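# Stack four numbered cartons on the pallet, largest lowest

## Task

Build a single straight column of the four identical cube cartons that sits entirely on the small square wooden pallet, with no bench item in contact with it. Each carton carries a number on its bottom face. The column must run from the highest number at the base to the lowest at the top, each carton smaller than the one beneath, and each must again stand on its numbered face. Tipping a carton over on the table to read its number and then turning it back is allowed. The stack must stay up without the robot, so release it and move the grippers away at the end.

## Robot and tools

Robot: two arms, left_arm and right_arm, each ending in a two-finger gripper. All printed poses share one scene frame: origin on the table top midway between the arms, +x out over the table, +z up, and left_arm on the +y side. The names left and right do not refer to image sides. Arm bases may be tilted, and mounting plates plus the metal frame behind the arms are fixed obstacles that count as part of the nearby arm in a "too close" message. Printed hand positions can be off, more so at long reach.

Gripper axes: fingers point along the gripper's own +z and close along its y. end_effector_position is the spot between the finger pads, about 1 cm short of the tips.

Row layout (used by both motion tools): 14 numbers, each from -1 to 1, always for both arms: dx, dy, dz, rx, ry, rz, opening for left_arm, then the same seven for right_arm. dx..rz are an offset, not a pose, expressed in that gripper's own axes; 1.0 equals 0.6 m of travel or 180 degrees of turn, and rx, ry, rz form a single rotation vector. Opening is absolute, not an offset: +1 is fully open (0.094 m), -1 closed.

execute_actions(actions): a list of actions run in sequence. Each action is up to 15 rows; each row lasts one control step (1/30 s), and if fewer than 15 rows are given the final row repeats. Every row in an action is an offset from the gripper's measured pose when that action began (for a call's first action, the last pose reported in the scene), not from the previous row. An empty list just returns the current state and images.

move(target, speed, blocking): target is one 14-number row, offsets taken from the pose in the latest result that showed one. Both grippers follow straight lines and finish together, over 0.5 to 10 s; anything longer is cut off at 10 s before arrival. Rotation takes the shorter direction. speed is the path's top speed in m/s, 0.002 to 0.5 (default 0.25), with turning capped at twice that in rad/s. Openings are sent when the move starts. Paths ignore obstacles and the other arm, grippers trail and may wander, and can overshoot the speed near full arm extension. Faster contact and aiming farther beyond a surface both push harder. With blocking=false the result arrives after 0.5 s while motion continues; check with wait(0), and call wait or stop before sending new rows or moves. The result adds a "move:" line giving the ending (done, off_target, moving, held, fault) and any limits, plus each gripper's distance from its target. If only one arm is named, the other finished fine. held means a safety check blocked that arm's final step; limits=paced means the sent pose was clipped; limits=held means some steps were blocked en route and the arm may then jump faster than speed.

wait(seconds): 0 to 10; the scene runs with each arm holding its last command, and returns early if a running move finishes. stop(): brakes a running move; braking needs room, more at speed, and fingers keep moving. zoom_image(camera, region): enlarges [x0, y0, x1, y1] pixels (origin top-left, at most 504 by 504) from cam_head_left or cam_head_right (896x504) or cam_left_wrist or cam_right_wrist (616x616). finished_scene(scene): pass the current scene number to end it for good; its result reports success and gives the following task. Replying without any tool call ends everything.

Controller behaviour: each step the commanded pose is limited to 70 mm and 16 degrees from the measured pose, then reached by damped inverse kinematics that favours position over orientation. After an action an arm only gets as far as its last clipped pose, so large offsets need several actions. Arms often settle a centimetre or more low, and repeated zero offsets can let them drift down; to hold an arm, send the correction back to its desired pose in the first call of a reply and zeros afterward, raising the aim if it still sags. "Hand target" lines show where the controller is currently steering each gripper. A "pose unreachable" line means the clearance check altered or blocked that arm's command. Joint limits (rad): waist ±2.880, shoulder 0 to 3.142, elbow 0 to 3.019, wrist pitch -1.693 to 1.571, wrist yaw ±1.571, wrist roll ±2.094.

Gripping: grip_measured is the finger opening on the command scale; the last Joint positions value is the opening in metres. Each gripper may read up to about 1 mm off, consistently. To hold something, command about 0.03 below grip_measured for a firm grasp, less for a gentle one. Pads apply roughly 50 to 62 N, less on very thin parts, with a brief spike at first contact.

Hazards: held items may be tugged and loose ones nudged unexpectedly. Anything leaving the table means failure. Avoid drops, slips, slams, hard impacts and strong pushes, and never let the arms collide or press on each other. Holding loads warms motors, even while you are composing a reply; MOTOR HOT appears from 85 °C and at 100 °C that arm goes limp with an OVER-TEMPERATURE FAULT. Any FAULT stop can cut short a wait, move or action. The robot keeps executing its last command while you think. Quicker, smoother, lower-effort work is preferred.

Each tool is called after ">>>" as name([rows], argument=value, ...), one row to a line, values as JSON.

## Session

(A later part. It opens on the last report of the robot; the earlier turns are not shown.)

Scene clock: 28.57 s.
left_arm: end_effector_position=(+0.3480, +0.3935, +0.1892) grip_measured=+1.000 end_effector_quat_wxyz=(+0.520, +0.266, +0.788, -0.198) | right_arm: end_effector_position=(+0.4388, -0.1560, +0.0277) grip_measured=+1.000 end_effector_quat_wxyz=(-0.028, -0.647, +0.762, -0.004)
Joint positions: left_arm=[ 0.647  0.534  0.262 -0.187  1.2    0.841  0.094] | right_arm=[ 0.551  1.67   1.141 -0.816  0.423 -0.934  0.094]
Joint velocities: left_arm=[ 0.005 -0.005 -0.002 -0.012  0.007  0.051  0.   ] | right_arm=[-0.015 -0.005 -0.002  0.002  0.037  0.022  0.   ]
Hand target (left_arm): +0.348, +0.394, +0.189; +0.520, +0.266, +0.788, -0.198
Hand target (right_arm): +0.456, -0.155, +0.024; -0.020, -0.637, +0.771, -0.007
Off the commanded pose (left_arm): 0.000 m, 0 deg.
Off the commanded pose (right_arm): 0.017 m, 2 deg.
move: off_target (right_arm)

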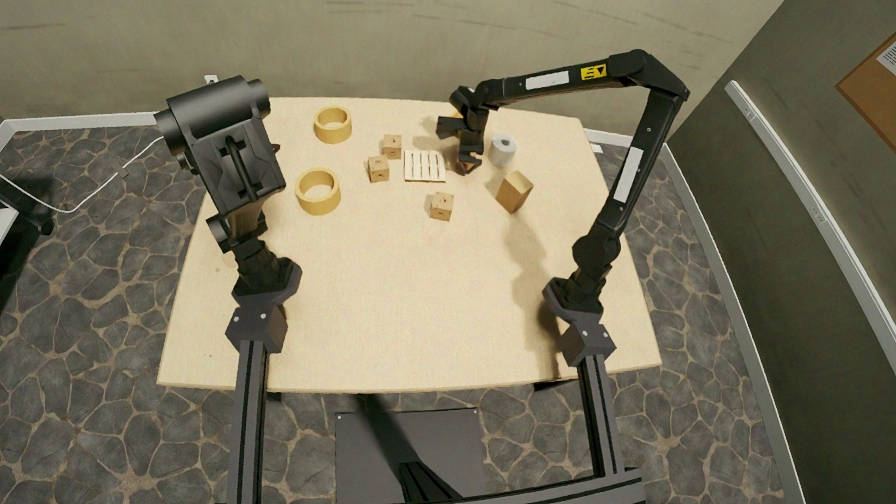

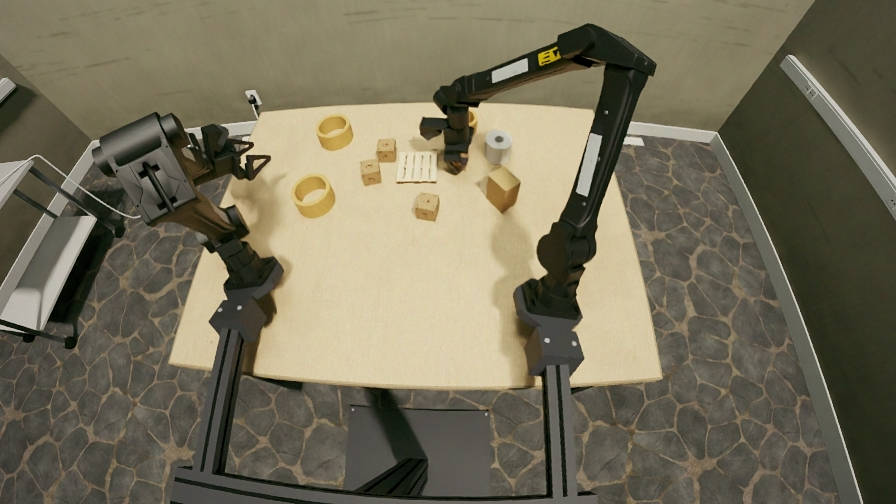

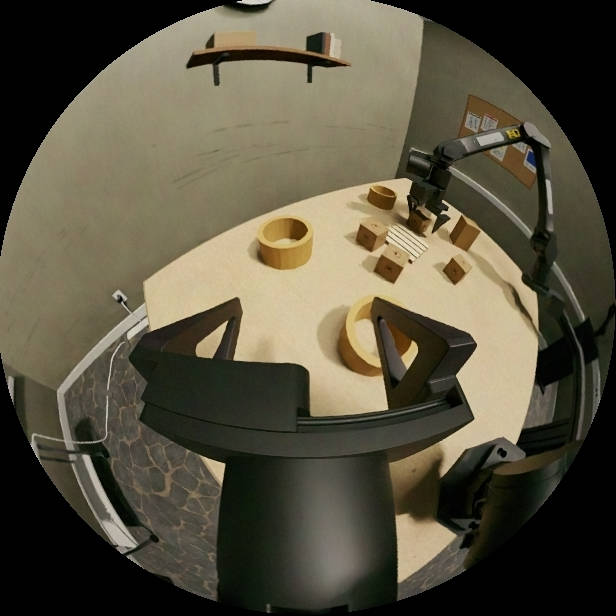

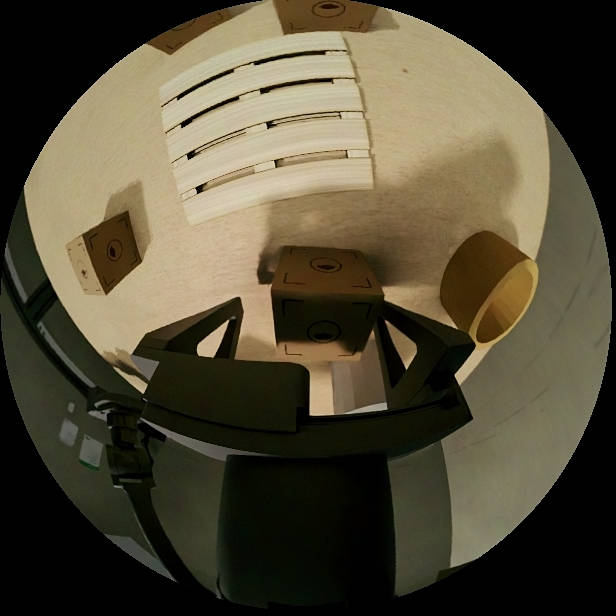

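>>> execute_actions([
  [[0,0,0,0,0,0,1,0,-0.045,0.01,0,0,0,1]],
  [[0,0,0,0,0,0,1,0,0,0,0,0,0,0.09]],
  [[0,0,0,0,0,0,1,0,0,-0.11,0,0,0,0.09]],
])

>>> move(target=[0,0,0,0,0,0,1,-0.15,0.2,-0.2,0,-0.42,0,0.09], speed=0.35)

>>> zoom_image(camera="cam_left_wrist", region=[350,80,550,280])

Scene clock: 30.33 s.
left_arm: end_effector_position=(+0.3480, +0.3935, +0.1892) grip_measured=+1.000 end_effector_quat_wxyz=(+0.520, +0.266, +0.788, -0.198) | right_arm: end_effector_position=(+0.4412, -0.1631, +0.0820) grip_measured=+0.126 end_effector_quat_wxyz=(-0.039, -0.655, +0.755, -0.001)
Joint positions: left_arm=[ 0.647  0.534  0.262 -0.187  1.2    0.841  0.094] | right_arm=[ 0.582  1.586  1.188 -0.985  0.429 -0.91   0.053]
Joint velocities: left_arm=[-0.024 -0.015  0.007 -0.007 -0.081 -0.007  0.   ] | right_arm=[ 0.005 -0.005  0.007  0.007  0.022  0.066  0.   ]
Hand target (left_arm): +0.348, +0.394, +0.189; +0.520, +0.266, +0.788, -0.198
Hand target (right_arm): +0.456, -0.159, +0.094; -0.025, -0.646, +0.763, -0.005
Off the commanded pose (left_arm): 0.000 m, 0 deg.
Off the commanded pose (right_arm): 0.020 m, 2 deg.

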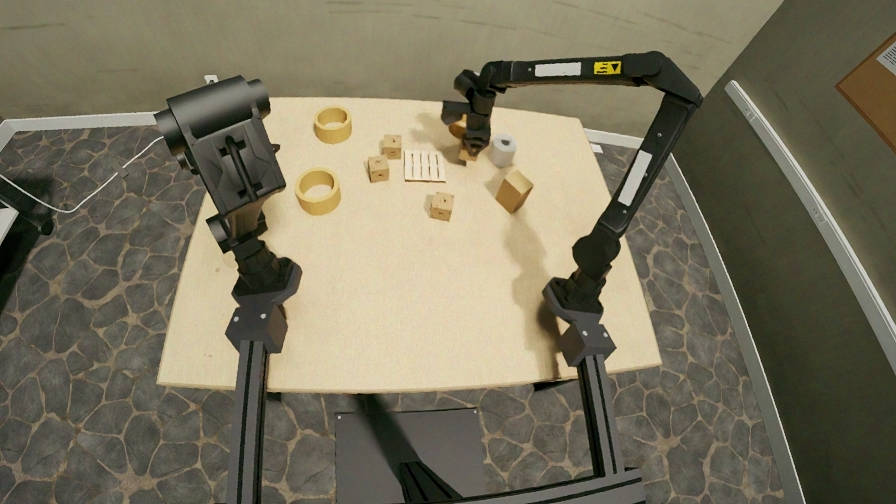

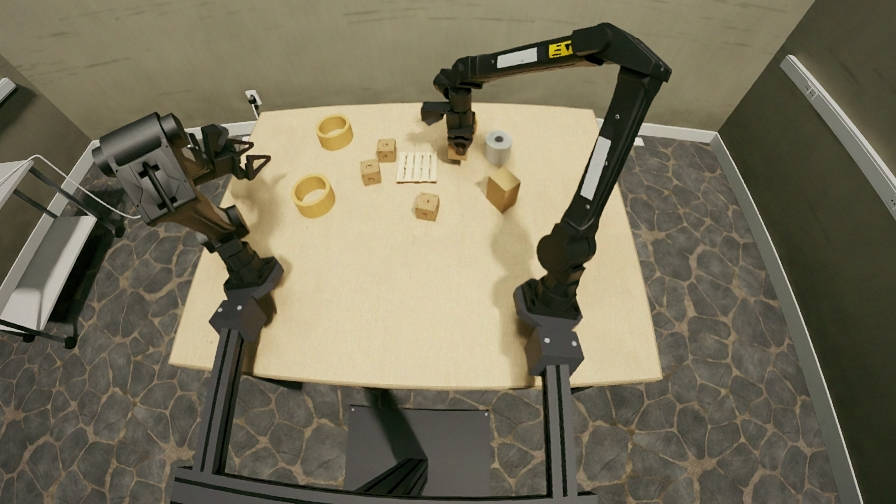

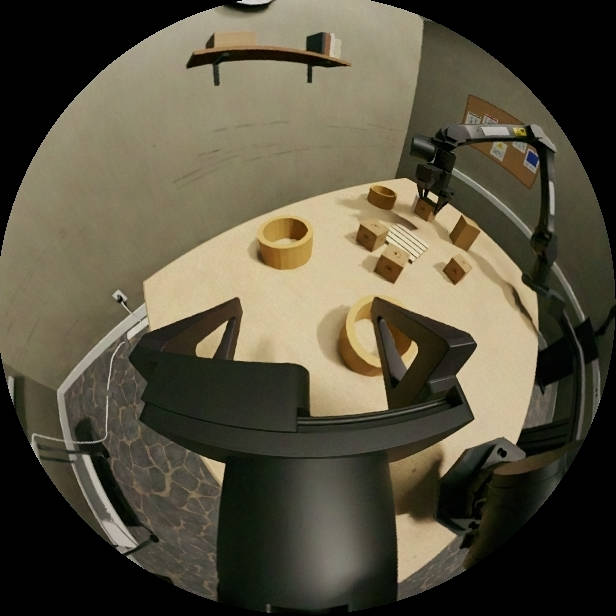

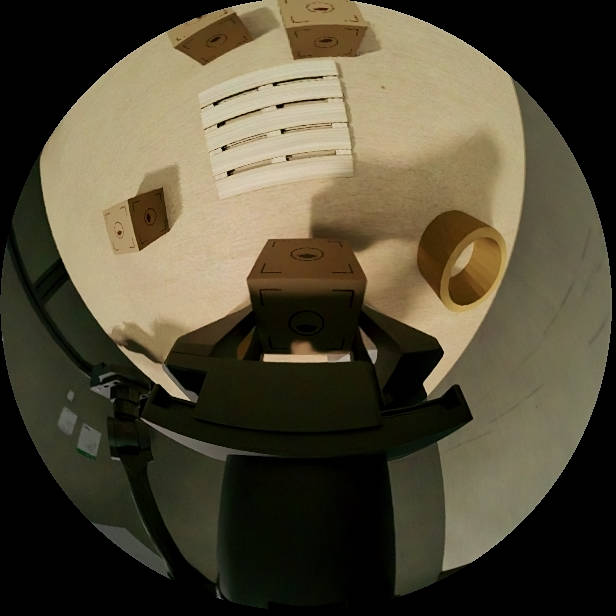

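Scene clock: 32.73 s.
left_arm: end_effector_position=(+0.3480, +0.3935, +0.1892) grip_measured=+1.000 end_effector_quat_wxyz=(+0.520, +0.266, +0.788, -0.198) | right_arm: end_effector_position=(+0.3431, -0.0525, +0.1930) grip_measured=+0.126 end_effector_quat_wxyz=(-0.428, +0.527, -0.620, -0.394)
Joint positions: left_arm=[ 0.647  0.534  0.262 -0.187  1.2    0.841  0.094] | right_arm=[ 0.595  1.227  0.59   0.068 -0.612 -0.824  0.053]
Joint velocities: left_arm=[ 0.005 -0.005  0.007  0.002 -0.007  0.037  0.   ] | right_arm=[-0.015 -0.005 -0.007  0.012  0.037  0.11   0.   ]
Hand target (left_arm): +0.348, +0.394, +0.189; +0.520, +0.266, +0.788, -0.198
Hand target (right_arm): +0.340, -0.050, +0.199; +0.432, -0.524, +0.616, +0.399
Off the commanded pose (left_arm): 0.000 m, 0 deg.
Off the commanded pose (right_arm): 0.009 m, 1 deg.
move: done

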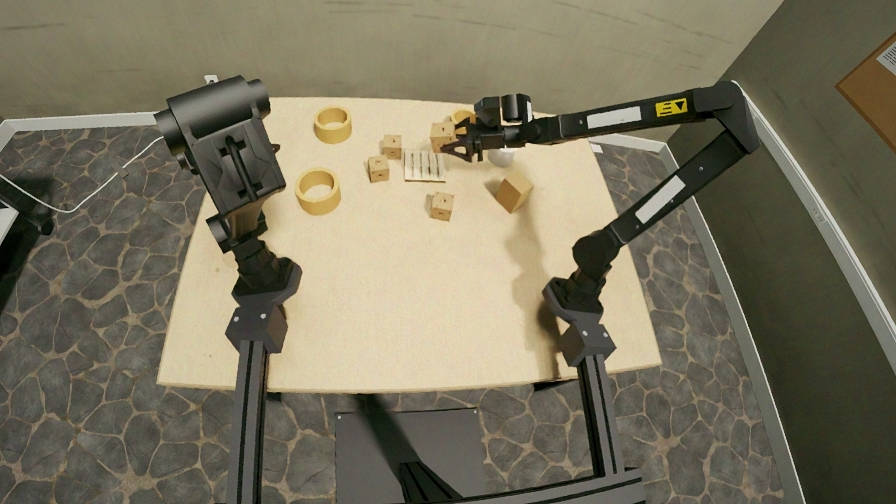

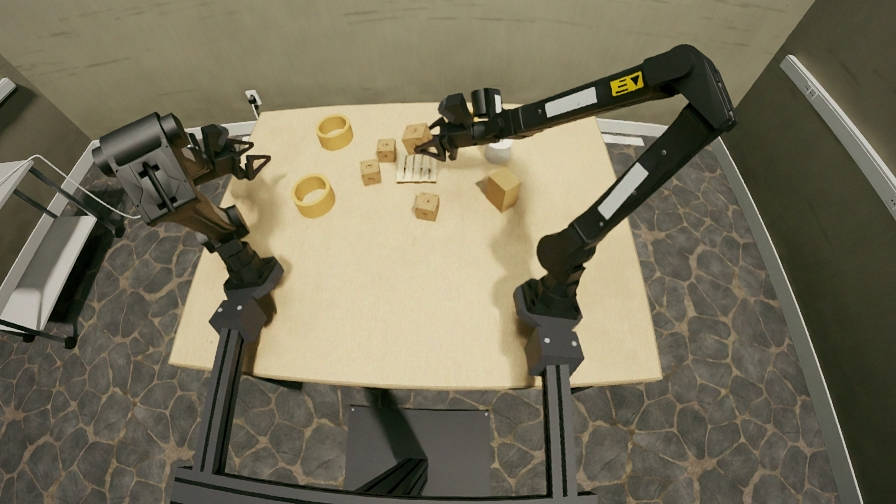

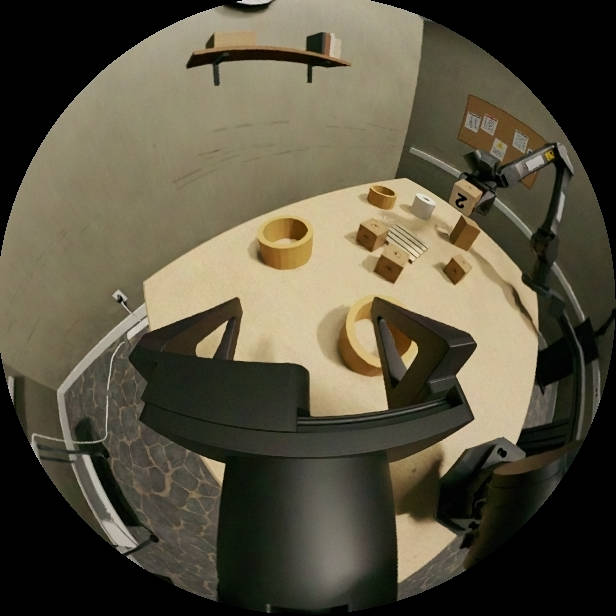

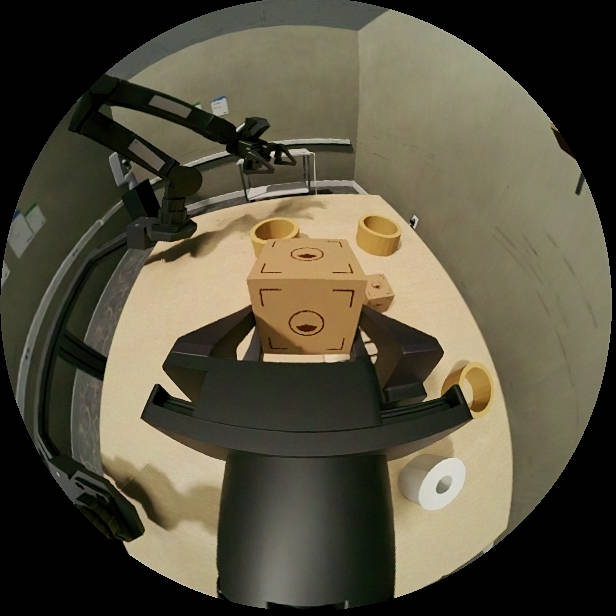

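Region (350, 80, 550, 280) of cam_left_wrist's 616x616 image, scaled by 2.520, with more detail than that image has.

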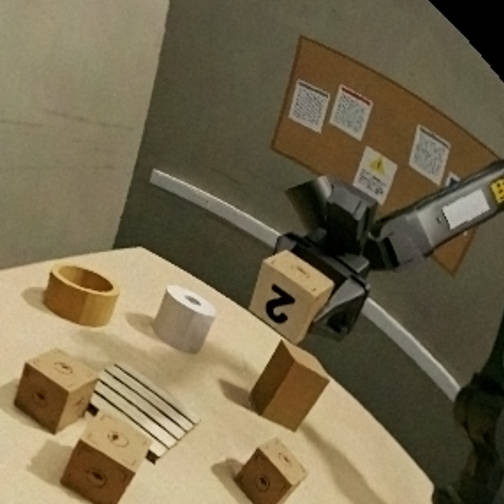

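>>> move(target=[0,0,0,0,0,0,1,0.093,0.16,0.197,0,0.445,0,0.09], speed=0.35)

>>> move(target=[0,0,0,0,0,0,1,0,0,0.09,0,0,0,0.09], speed=0.08)

Scene clock: 35.63 s.
left_arm: end_effector_position=(+0.3480, +0.3935, +0.1892) grip_measured=+1.000 end_effector_quat_wxyz=(+0.520, +0.266, +0.788, -0.198) | right_arm: end_effector_position=(+0.2558, +0.0350, +0.0961) grip_measured=+0.126 end_effector_quat_wxyz=(-0.092, -0.658, +0.746, -0.041)
Joint positions: left_arm=[ 0.647  0.534  0.262 -0.187  1.2    0.841  0.094] | right_arm=[ 1.124  1.903  1.289 -1.18   0.488 -0.256  0.053]
Joint velocities: left_arm=[-0.015  0.005  0.002  0.007 -0.007 -0.022  0.   ] | right_arm=[ 0.005 -0.005 -0.007 -0.007 -0.022  0.081  0.   ]
Hand target (left_arm): +0.348, +0.394, +0.189; +0.520, +0.266, +0.788, -0.198
Hand target (right_arm): +0.262, +0.051, +0.104; -0.080, -0.653, +0.752, -0.038
Off the commanded pose (left_arm): 0.000 m, 0 deg.
Off the commanded pose (right_arm): 0.021 m, 2 deg.
move: off_target (right_arm)

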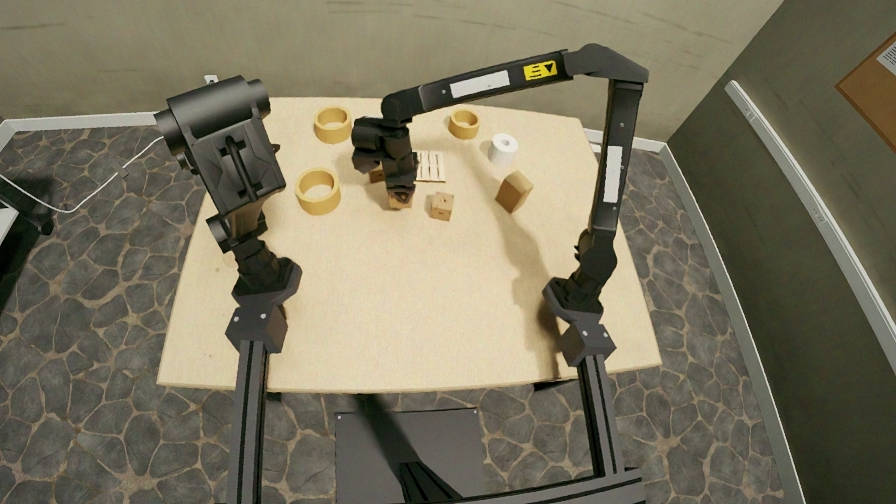

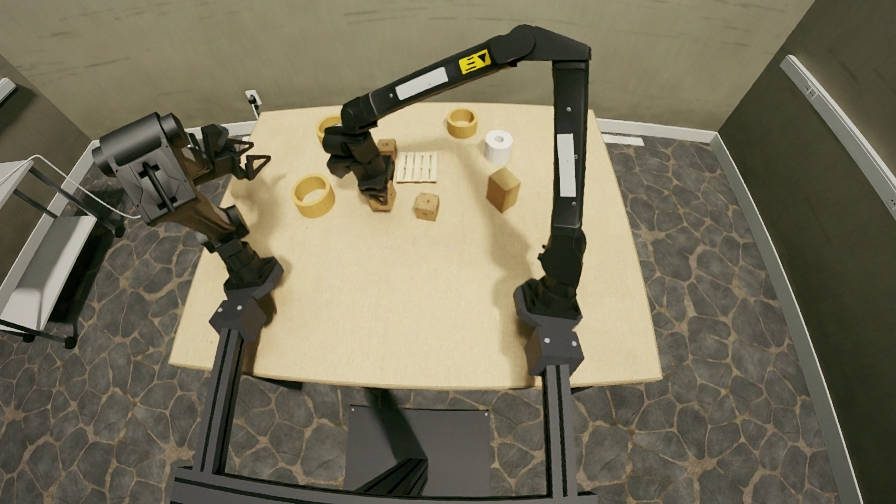

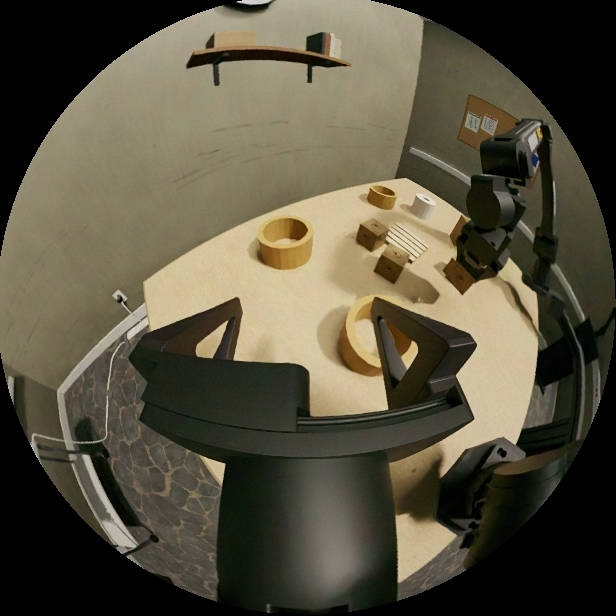

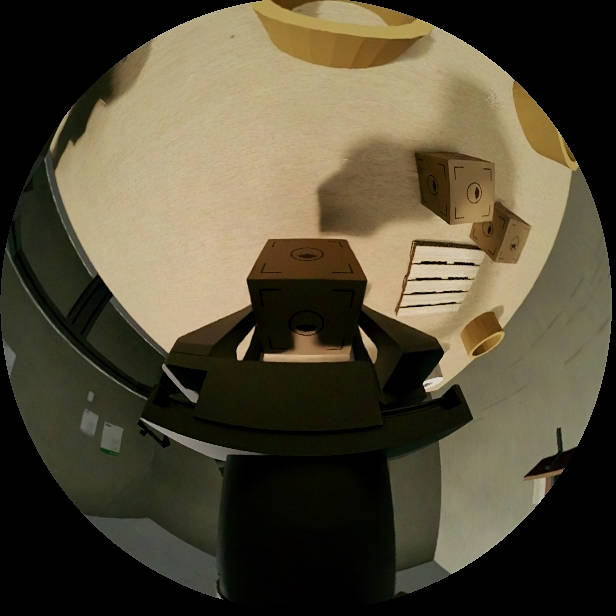

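Scene clock: 36.70 s.
left_arm: end_effector_position=(+0.3480, +0.3935, +0.1892) grip_measured=+1.000 end_effector_quat_wxyz=(+0.520, +0.266, +0.788, -0.198) | right_arm: end_effector_position=(+0.2536, +0.0302, +0.0556) grip_measured=+0.126 end_effector_quat_wxyz=(-0.081, -0.654, +0.751, -0.036)
Joint positions: left_arm=[ 0.647  0.534  0.262 -0.187  1.2    0.841  0.094] | right_arm=[ 1.085  1.933  1.225 -1.04   0.496 -0.299  0.053]
Joint velocities: left_arm=[ 0.005  0.005 -0.012 -0.017  0.022 -0.037  0.   ] | right_arm=[-0.015 -0.005 -0.012 -0.007  0.037 -0.007 -0.   ]
Hand target (left_arm): +0.348, +0.394, +0.189; +0.520, +0.266, +0.788, -0.198
Hand target (right_arm): +0.252, +0.025, +0.044; -0.092, -0.658, +0.746, -0.040
Off the commanded pose (left_arm): 0.000 m, 0 deg.
Off the commanded pose (right_arm): 0.014 m, 1 deg.
move: off_target (right_arm)

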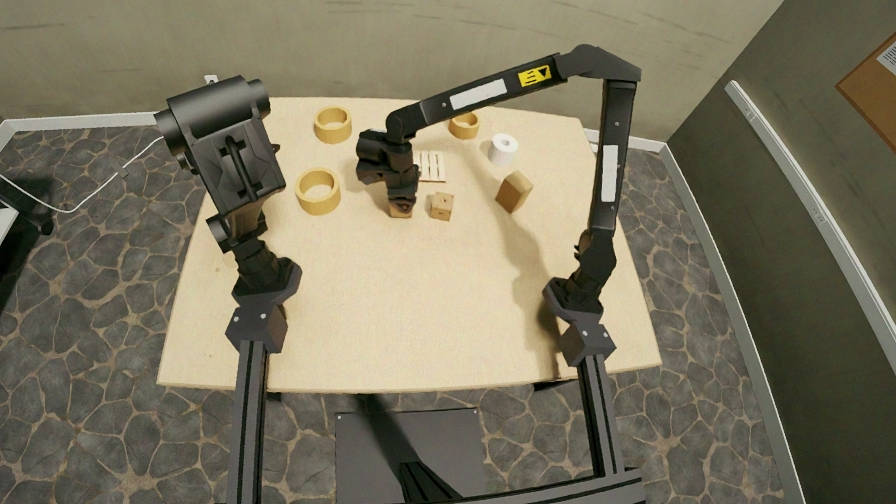

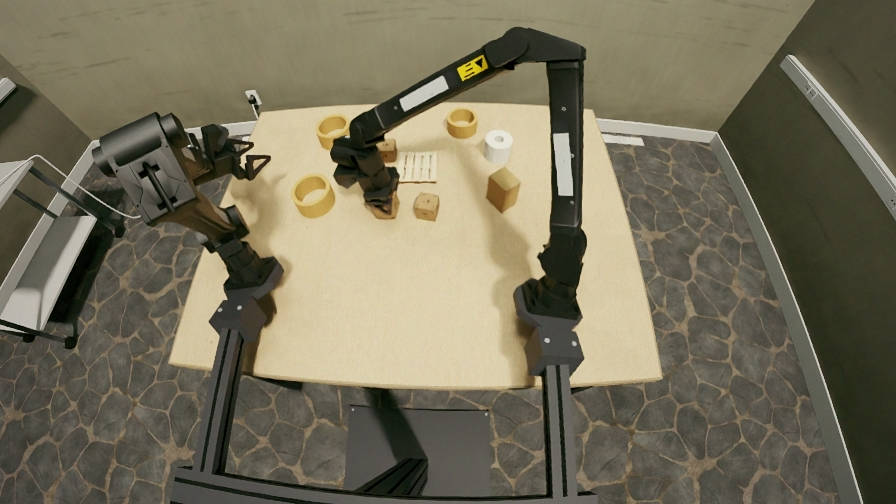

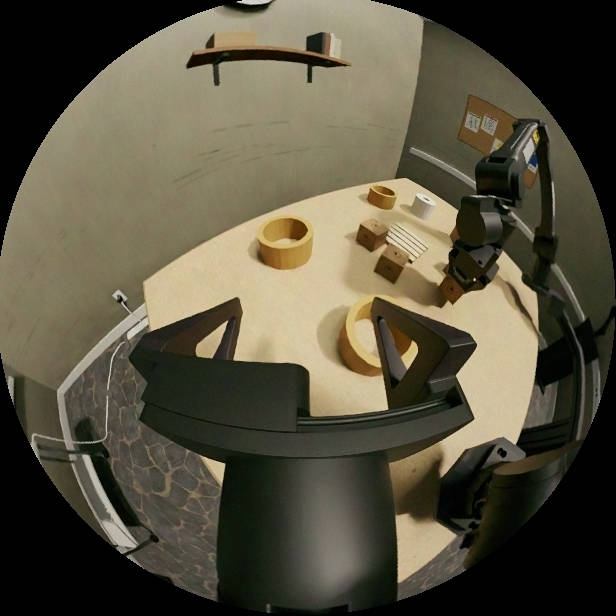

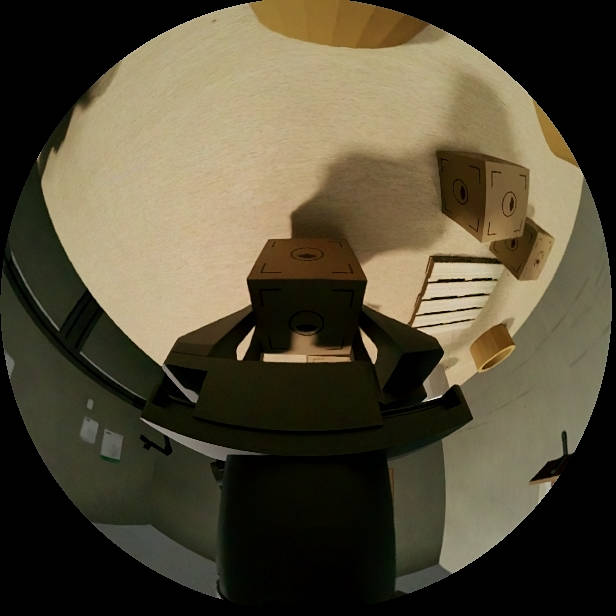

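>>> move(target=[0,0,0,0,0,0,1,0,0,0.05,0,-0.045,0,0.09], speed=0.05)

>>> execute_actions([
  [[0,0,0,0,0,0,1,0,0,0,0,0,0,1]],
  [[0,0,0,0,0,0,1,0,0,-0.11,0,0,0,1]],
])

>>> move(target=[0,0,0,0,0,0,1,-0.16,-0.24,-0.04,0,-0.02,0.4,1])

Scene clock: 38.70 s.
left_arm: end_effector_position=(+0.3480, +0.3935, +0.1892) grip_measured=+1.000 end_effector_quat_wxyz=(+0.520, +0.266, +0.788, -0.198) | right_arm: end_effector_position=(+0.2438, +0.0331, +0.0277) grip_measured=+0.126 end_effector_quat_wxyz=(-0.028, -0.659, +0.751, +0.008)
Joint positions: left_arm=[ 0.647  0.534  0.262 -0.187  1.2    0.841  0.094] | right_arm=[ 1.062  1.905  1.097 -0.78   0.453 -0.404  0.053]
Joint velocities: left_arm=[ 0.005  0.005  0.007 -0.012 -0.037 -0.022  0.   ] | right_arm=[-0.005 -0.005 -0.002  0.017  0.007 -0.081 -0.001]
Hand target (left_arm): +0.348, +0.394, +0.189; +0.520, +0.266, +0.788, -0.198
Hand target (right_arm): +0.251, +0.026, +0.026; -0.027, -0.656, +0.754, +0.010
Off the commanded pose (left_arm): 0.000 m, 0 deg.
Off the commanded pose (right_arm): 0.011 m, 1 deg.
move: off_target (right_arm)

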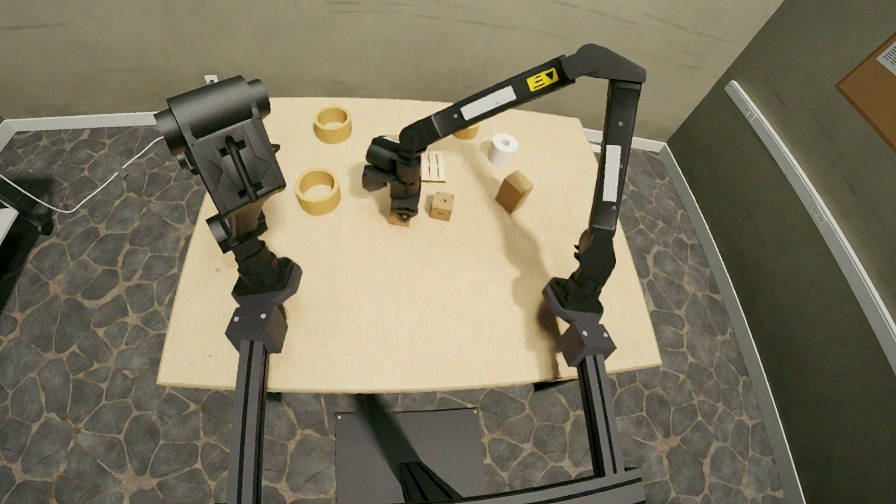

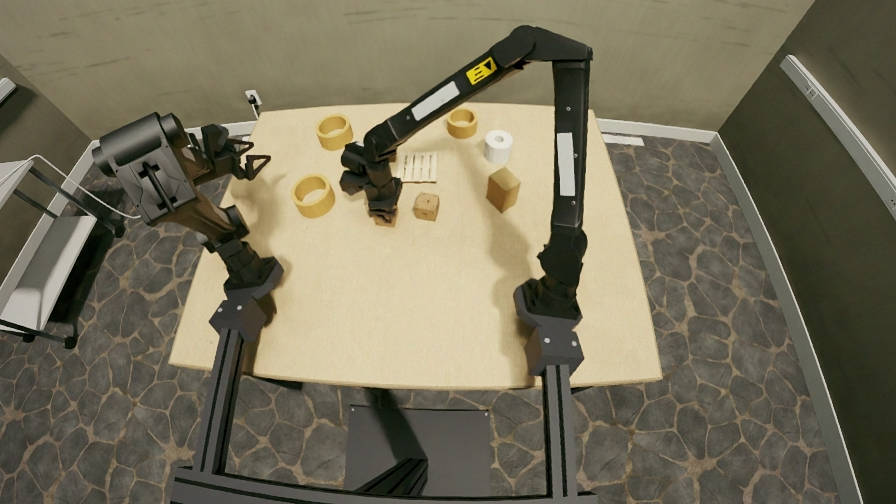

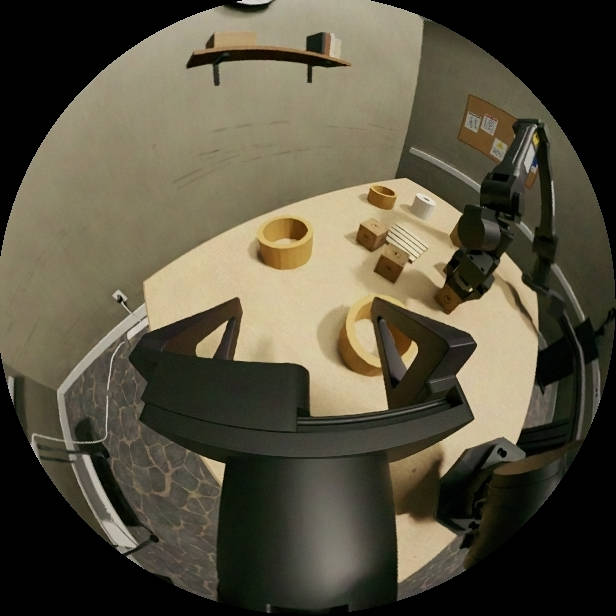

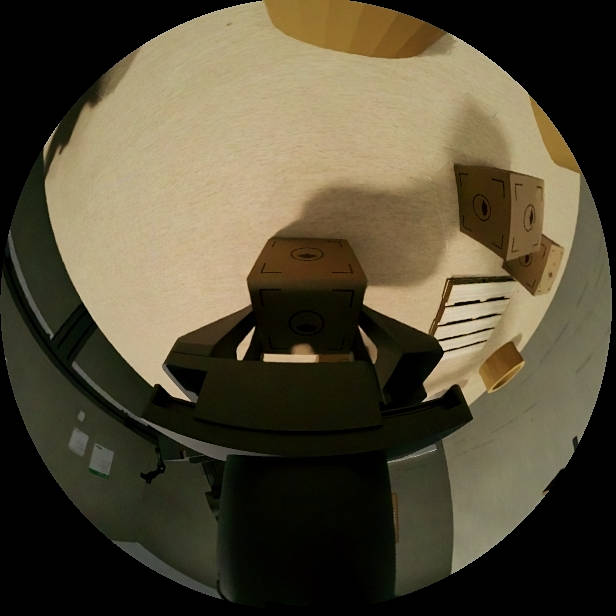

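Scene clock: 39.70 s.
left_arm: end_effector_position=(+0.3480, +0.3935, +0.1892) grip_measured=+1.000 end_effector_quat_wxyz=(+0.520, +0.266, +0.788, -0.198) | right_arm: end_effector_position=(+0.2383, +0.0250, +0.0862) grip_measured=+1.000 end_effector_quat_wxyz=(+0.037, +0.668, -0.743, -0.005)
Joint positions: left_arm=[ 0.647  0.534  0.262 -0.187  1.2    0.841  0.094] | right_arm=[ 1.122  1.804  1.116 -0.951  0.452 -0.351  0.094]
Joint velocities: left_arm=[-0.005 -0.005 -0.002 -0.002  0.007  0.022  0.   ] | right_arm=[-0.005 -0.005 -0.017 -0.012 -0.007  0.037  0.   ]
Hand target (left_arm): +0.348, +0.394, +0.189; +0.520, +0.266, +0.788, -0.198
Hand target (right_arm): +0.246, +0.034, +0.093; -0.029, -0.659, +0.751, +0.008
Off the commanded pose (left_arm): 0.000 m, 0 deg.
Off the commanded pose (right_arm): 0.015 m, 2 deg.

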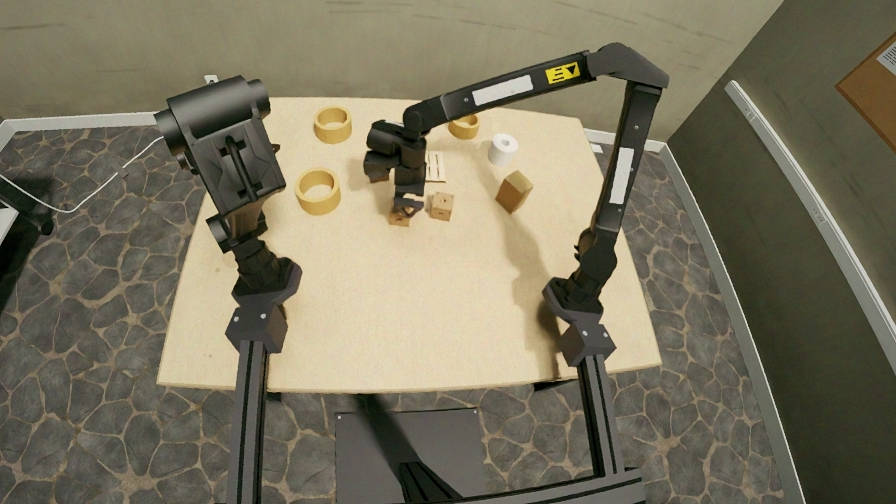

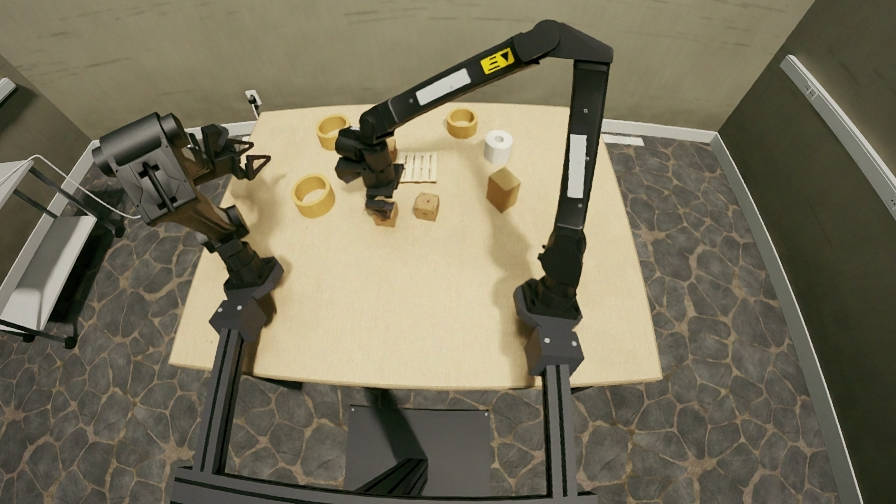

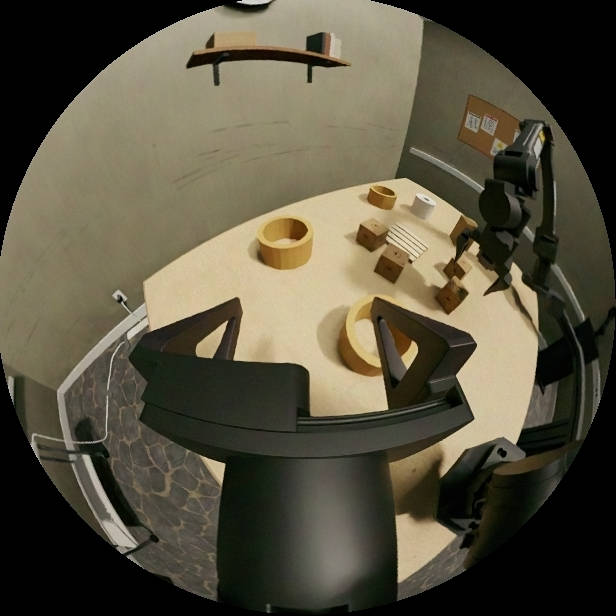

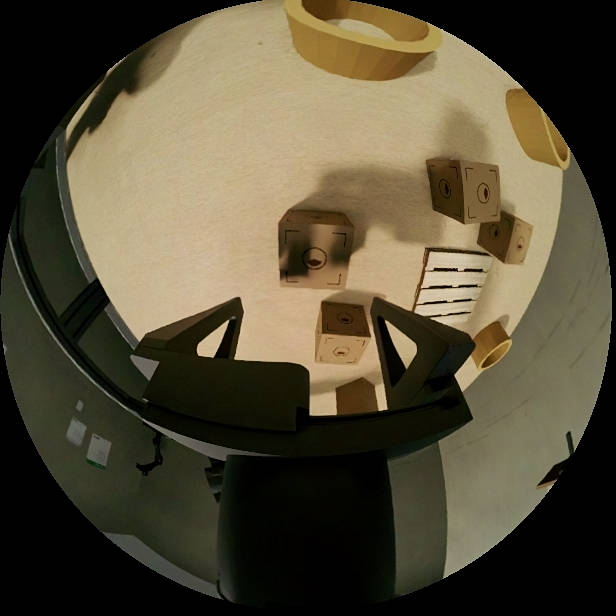

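Scene clock: 42.77 s.
left_arm: end_effector_position=(+0.3480, +0.3935, +0.1892) grip_measured=+1.000 end_effector_quat_wxyz=(+0.520, +0.266, +0.788, -0.198) | right_arm: end_effector_position=(+0.3788, +0.1011, +0.1078) grip_measured=+1.000 end_effector_quat_wxyz=(-0.011, -0.121, +0.993, +0.006)
Joint positions: left_arm=[ 0.647  0.534  0.262 -0.187  1.2    0.841  0.094] | right_arm=[ 1.01   1.982  1.58  -1.111  0.46   0.714  0.094]
Joint velocities: left_arm=[-0.005  0.005 -0.007 -0.002 -0.007  0.051  0.   ] | right_arm=[ 0.005 -0.005  0.002  0.002  0.007  0.007  0.   ]
Hand target (left_arm): +0.348, +0.394, +0.189; +0.520, +0.266, +0.788, -0.198
Hand target (right_arm): +0.393, +0.106, +0.101; -0.010, -0.104, +0.995, +0.004
Off the commanded pose (left_arm): 0.000 m, 0 deg.
Off the commanded pose (right_arm): 0.018 m, 2 deg.
move: off_target (right_arm)

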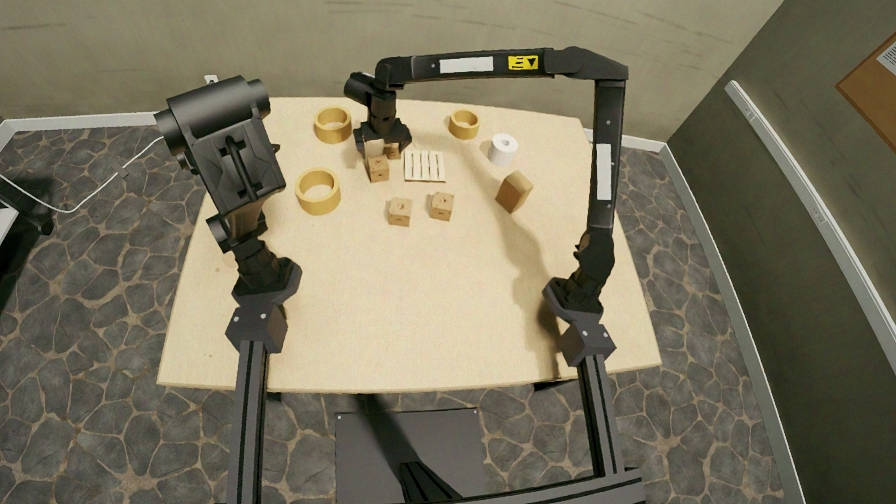

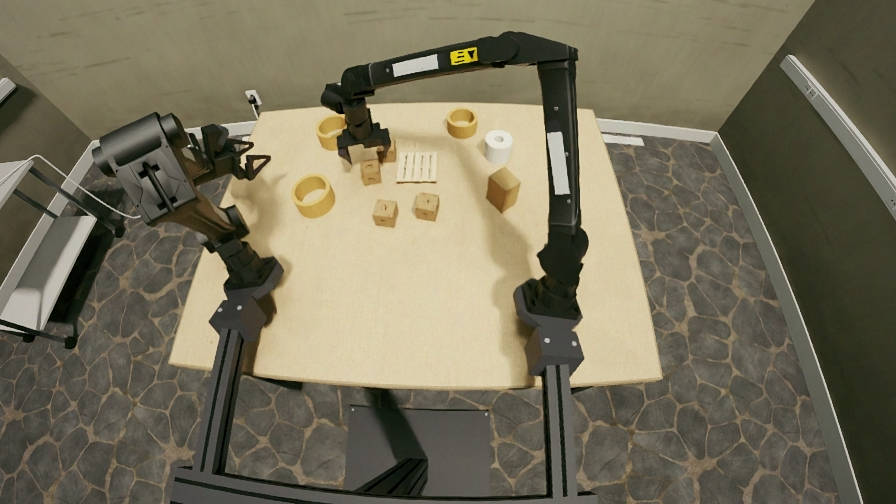

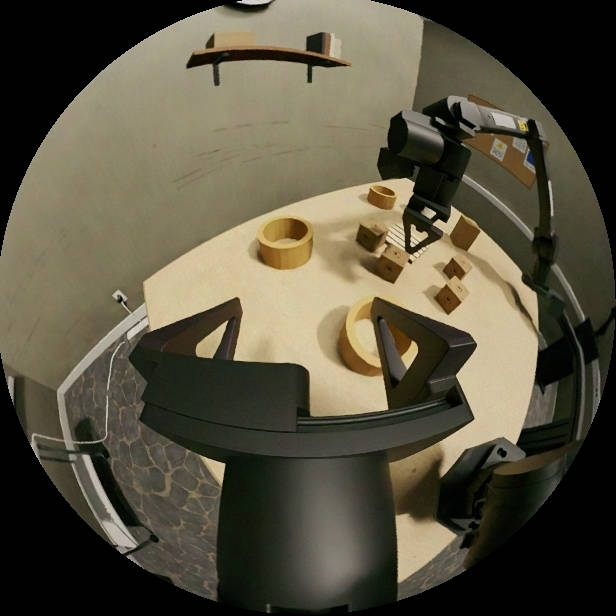

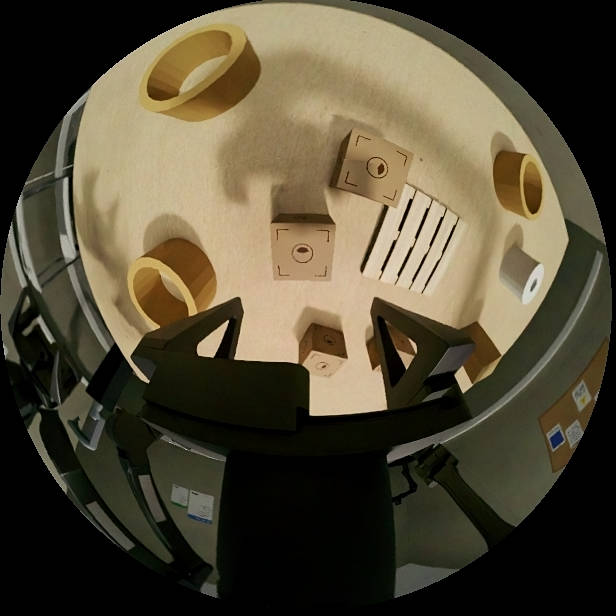

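>>> move(target=[0,0,0,0,0,0,1,-0.035,0,0.14,0,0,0,1], speed=0.1)

Scene clock: 44.23 s.
left_arm: end_effector_position=(+0.3480, +0.3935, +0.1892) grip_measured=+1.000 end_effector_quat_wxyz=(+0.520, +0.266, +0.788, -0.198) | right_arm: end_effector_position=(+0.3948, +0.1074, +0.0380) grip_measured=+1.000 end_effector_quat_wxyz=(-0.007, -0.119, +0.993, +0.010)
Joint positions: left_arm=[ 0.647  0.534  0.262 -0.187  1.2    0.841  0.094] | right_arm=[ 0.943  2.081  1.58  -0.966  0.454  0.637  0.094]
Joint velocities: left_arm=[-0.005 -0.015 -0.012 -0.012 -0.051  0.051  0.   ] | right_arm=[-0.015 -0.005 -0.007  0.007  0.037  0.022  0.   ]
Hand target (left_arm): +0.348, +0.394, +0.189; +0.520, +0.266, +0.788, -0.198
Hand target (right_arm): +0.399, +0.106, +0.024; -0.011, -0.121, +0.993, +0.007
Off the commanded pose (left_arm): 0.000 m, 0 deg.
Off the commanded pose (right_arm): 0.015 m, 1 deg.
move: off_target (right_arm)

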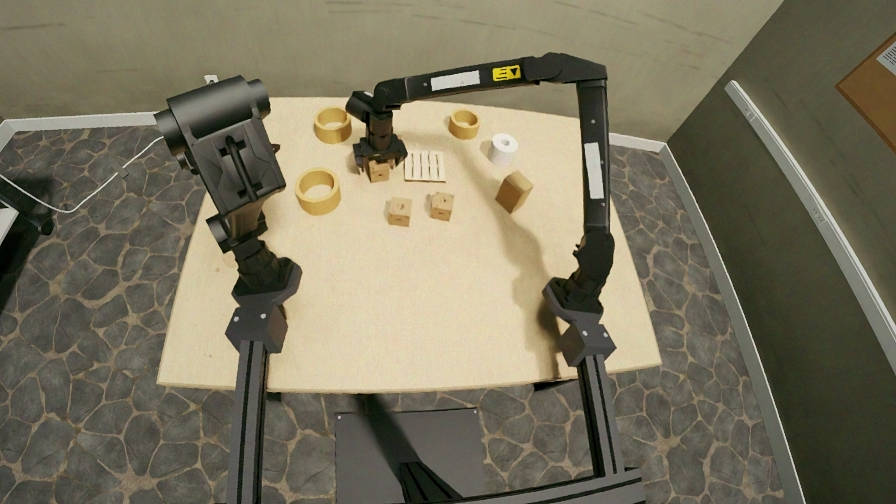

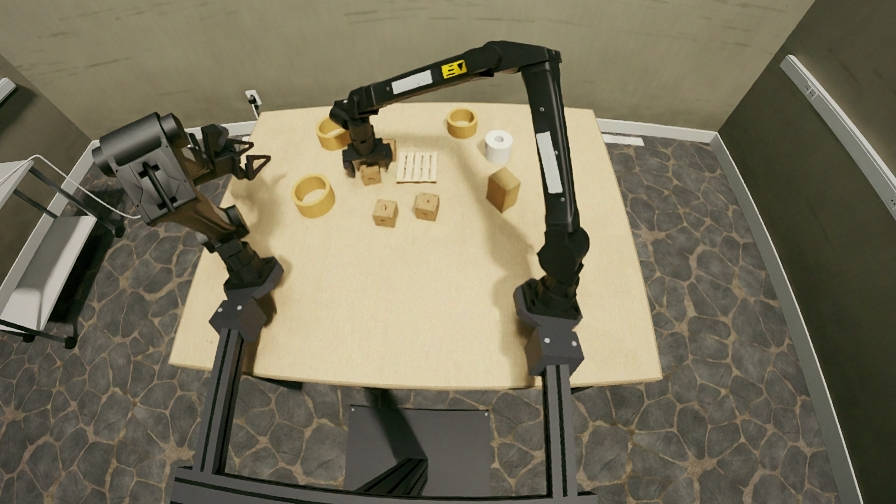

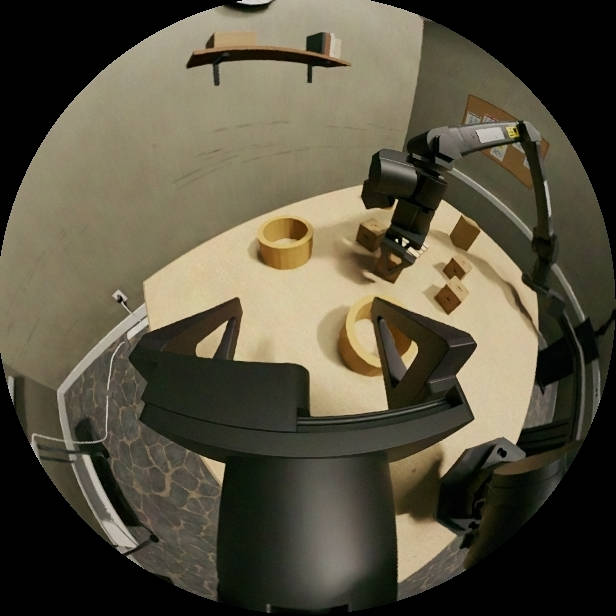

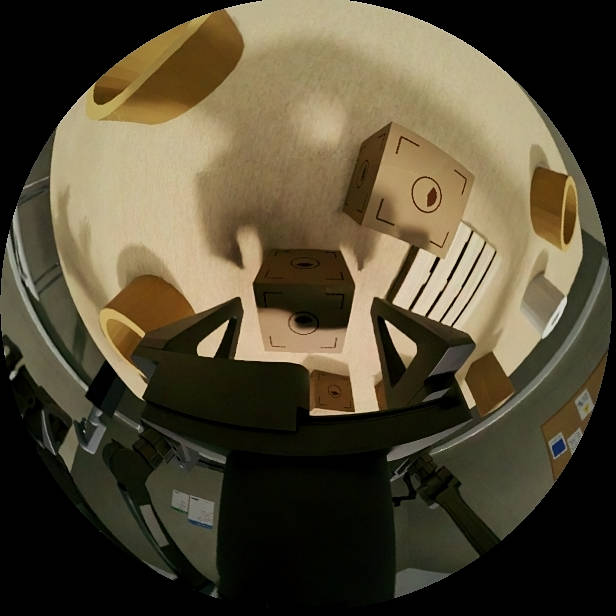

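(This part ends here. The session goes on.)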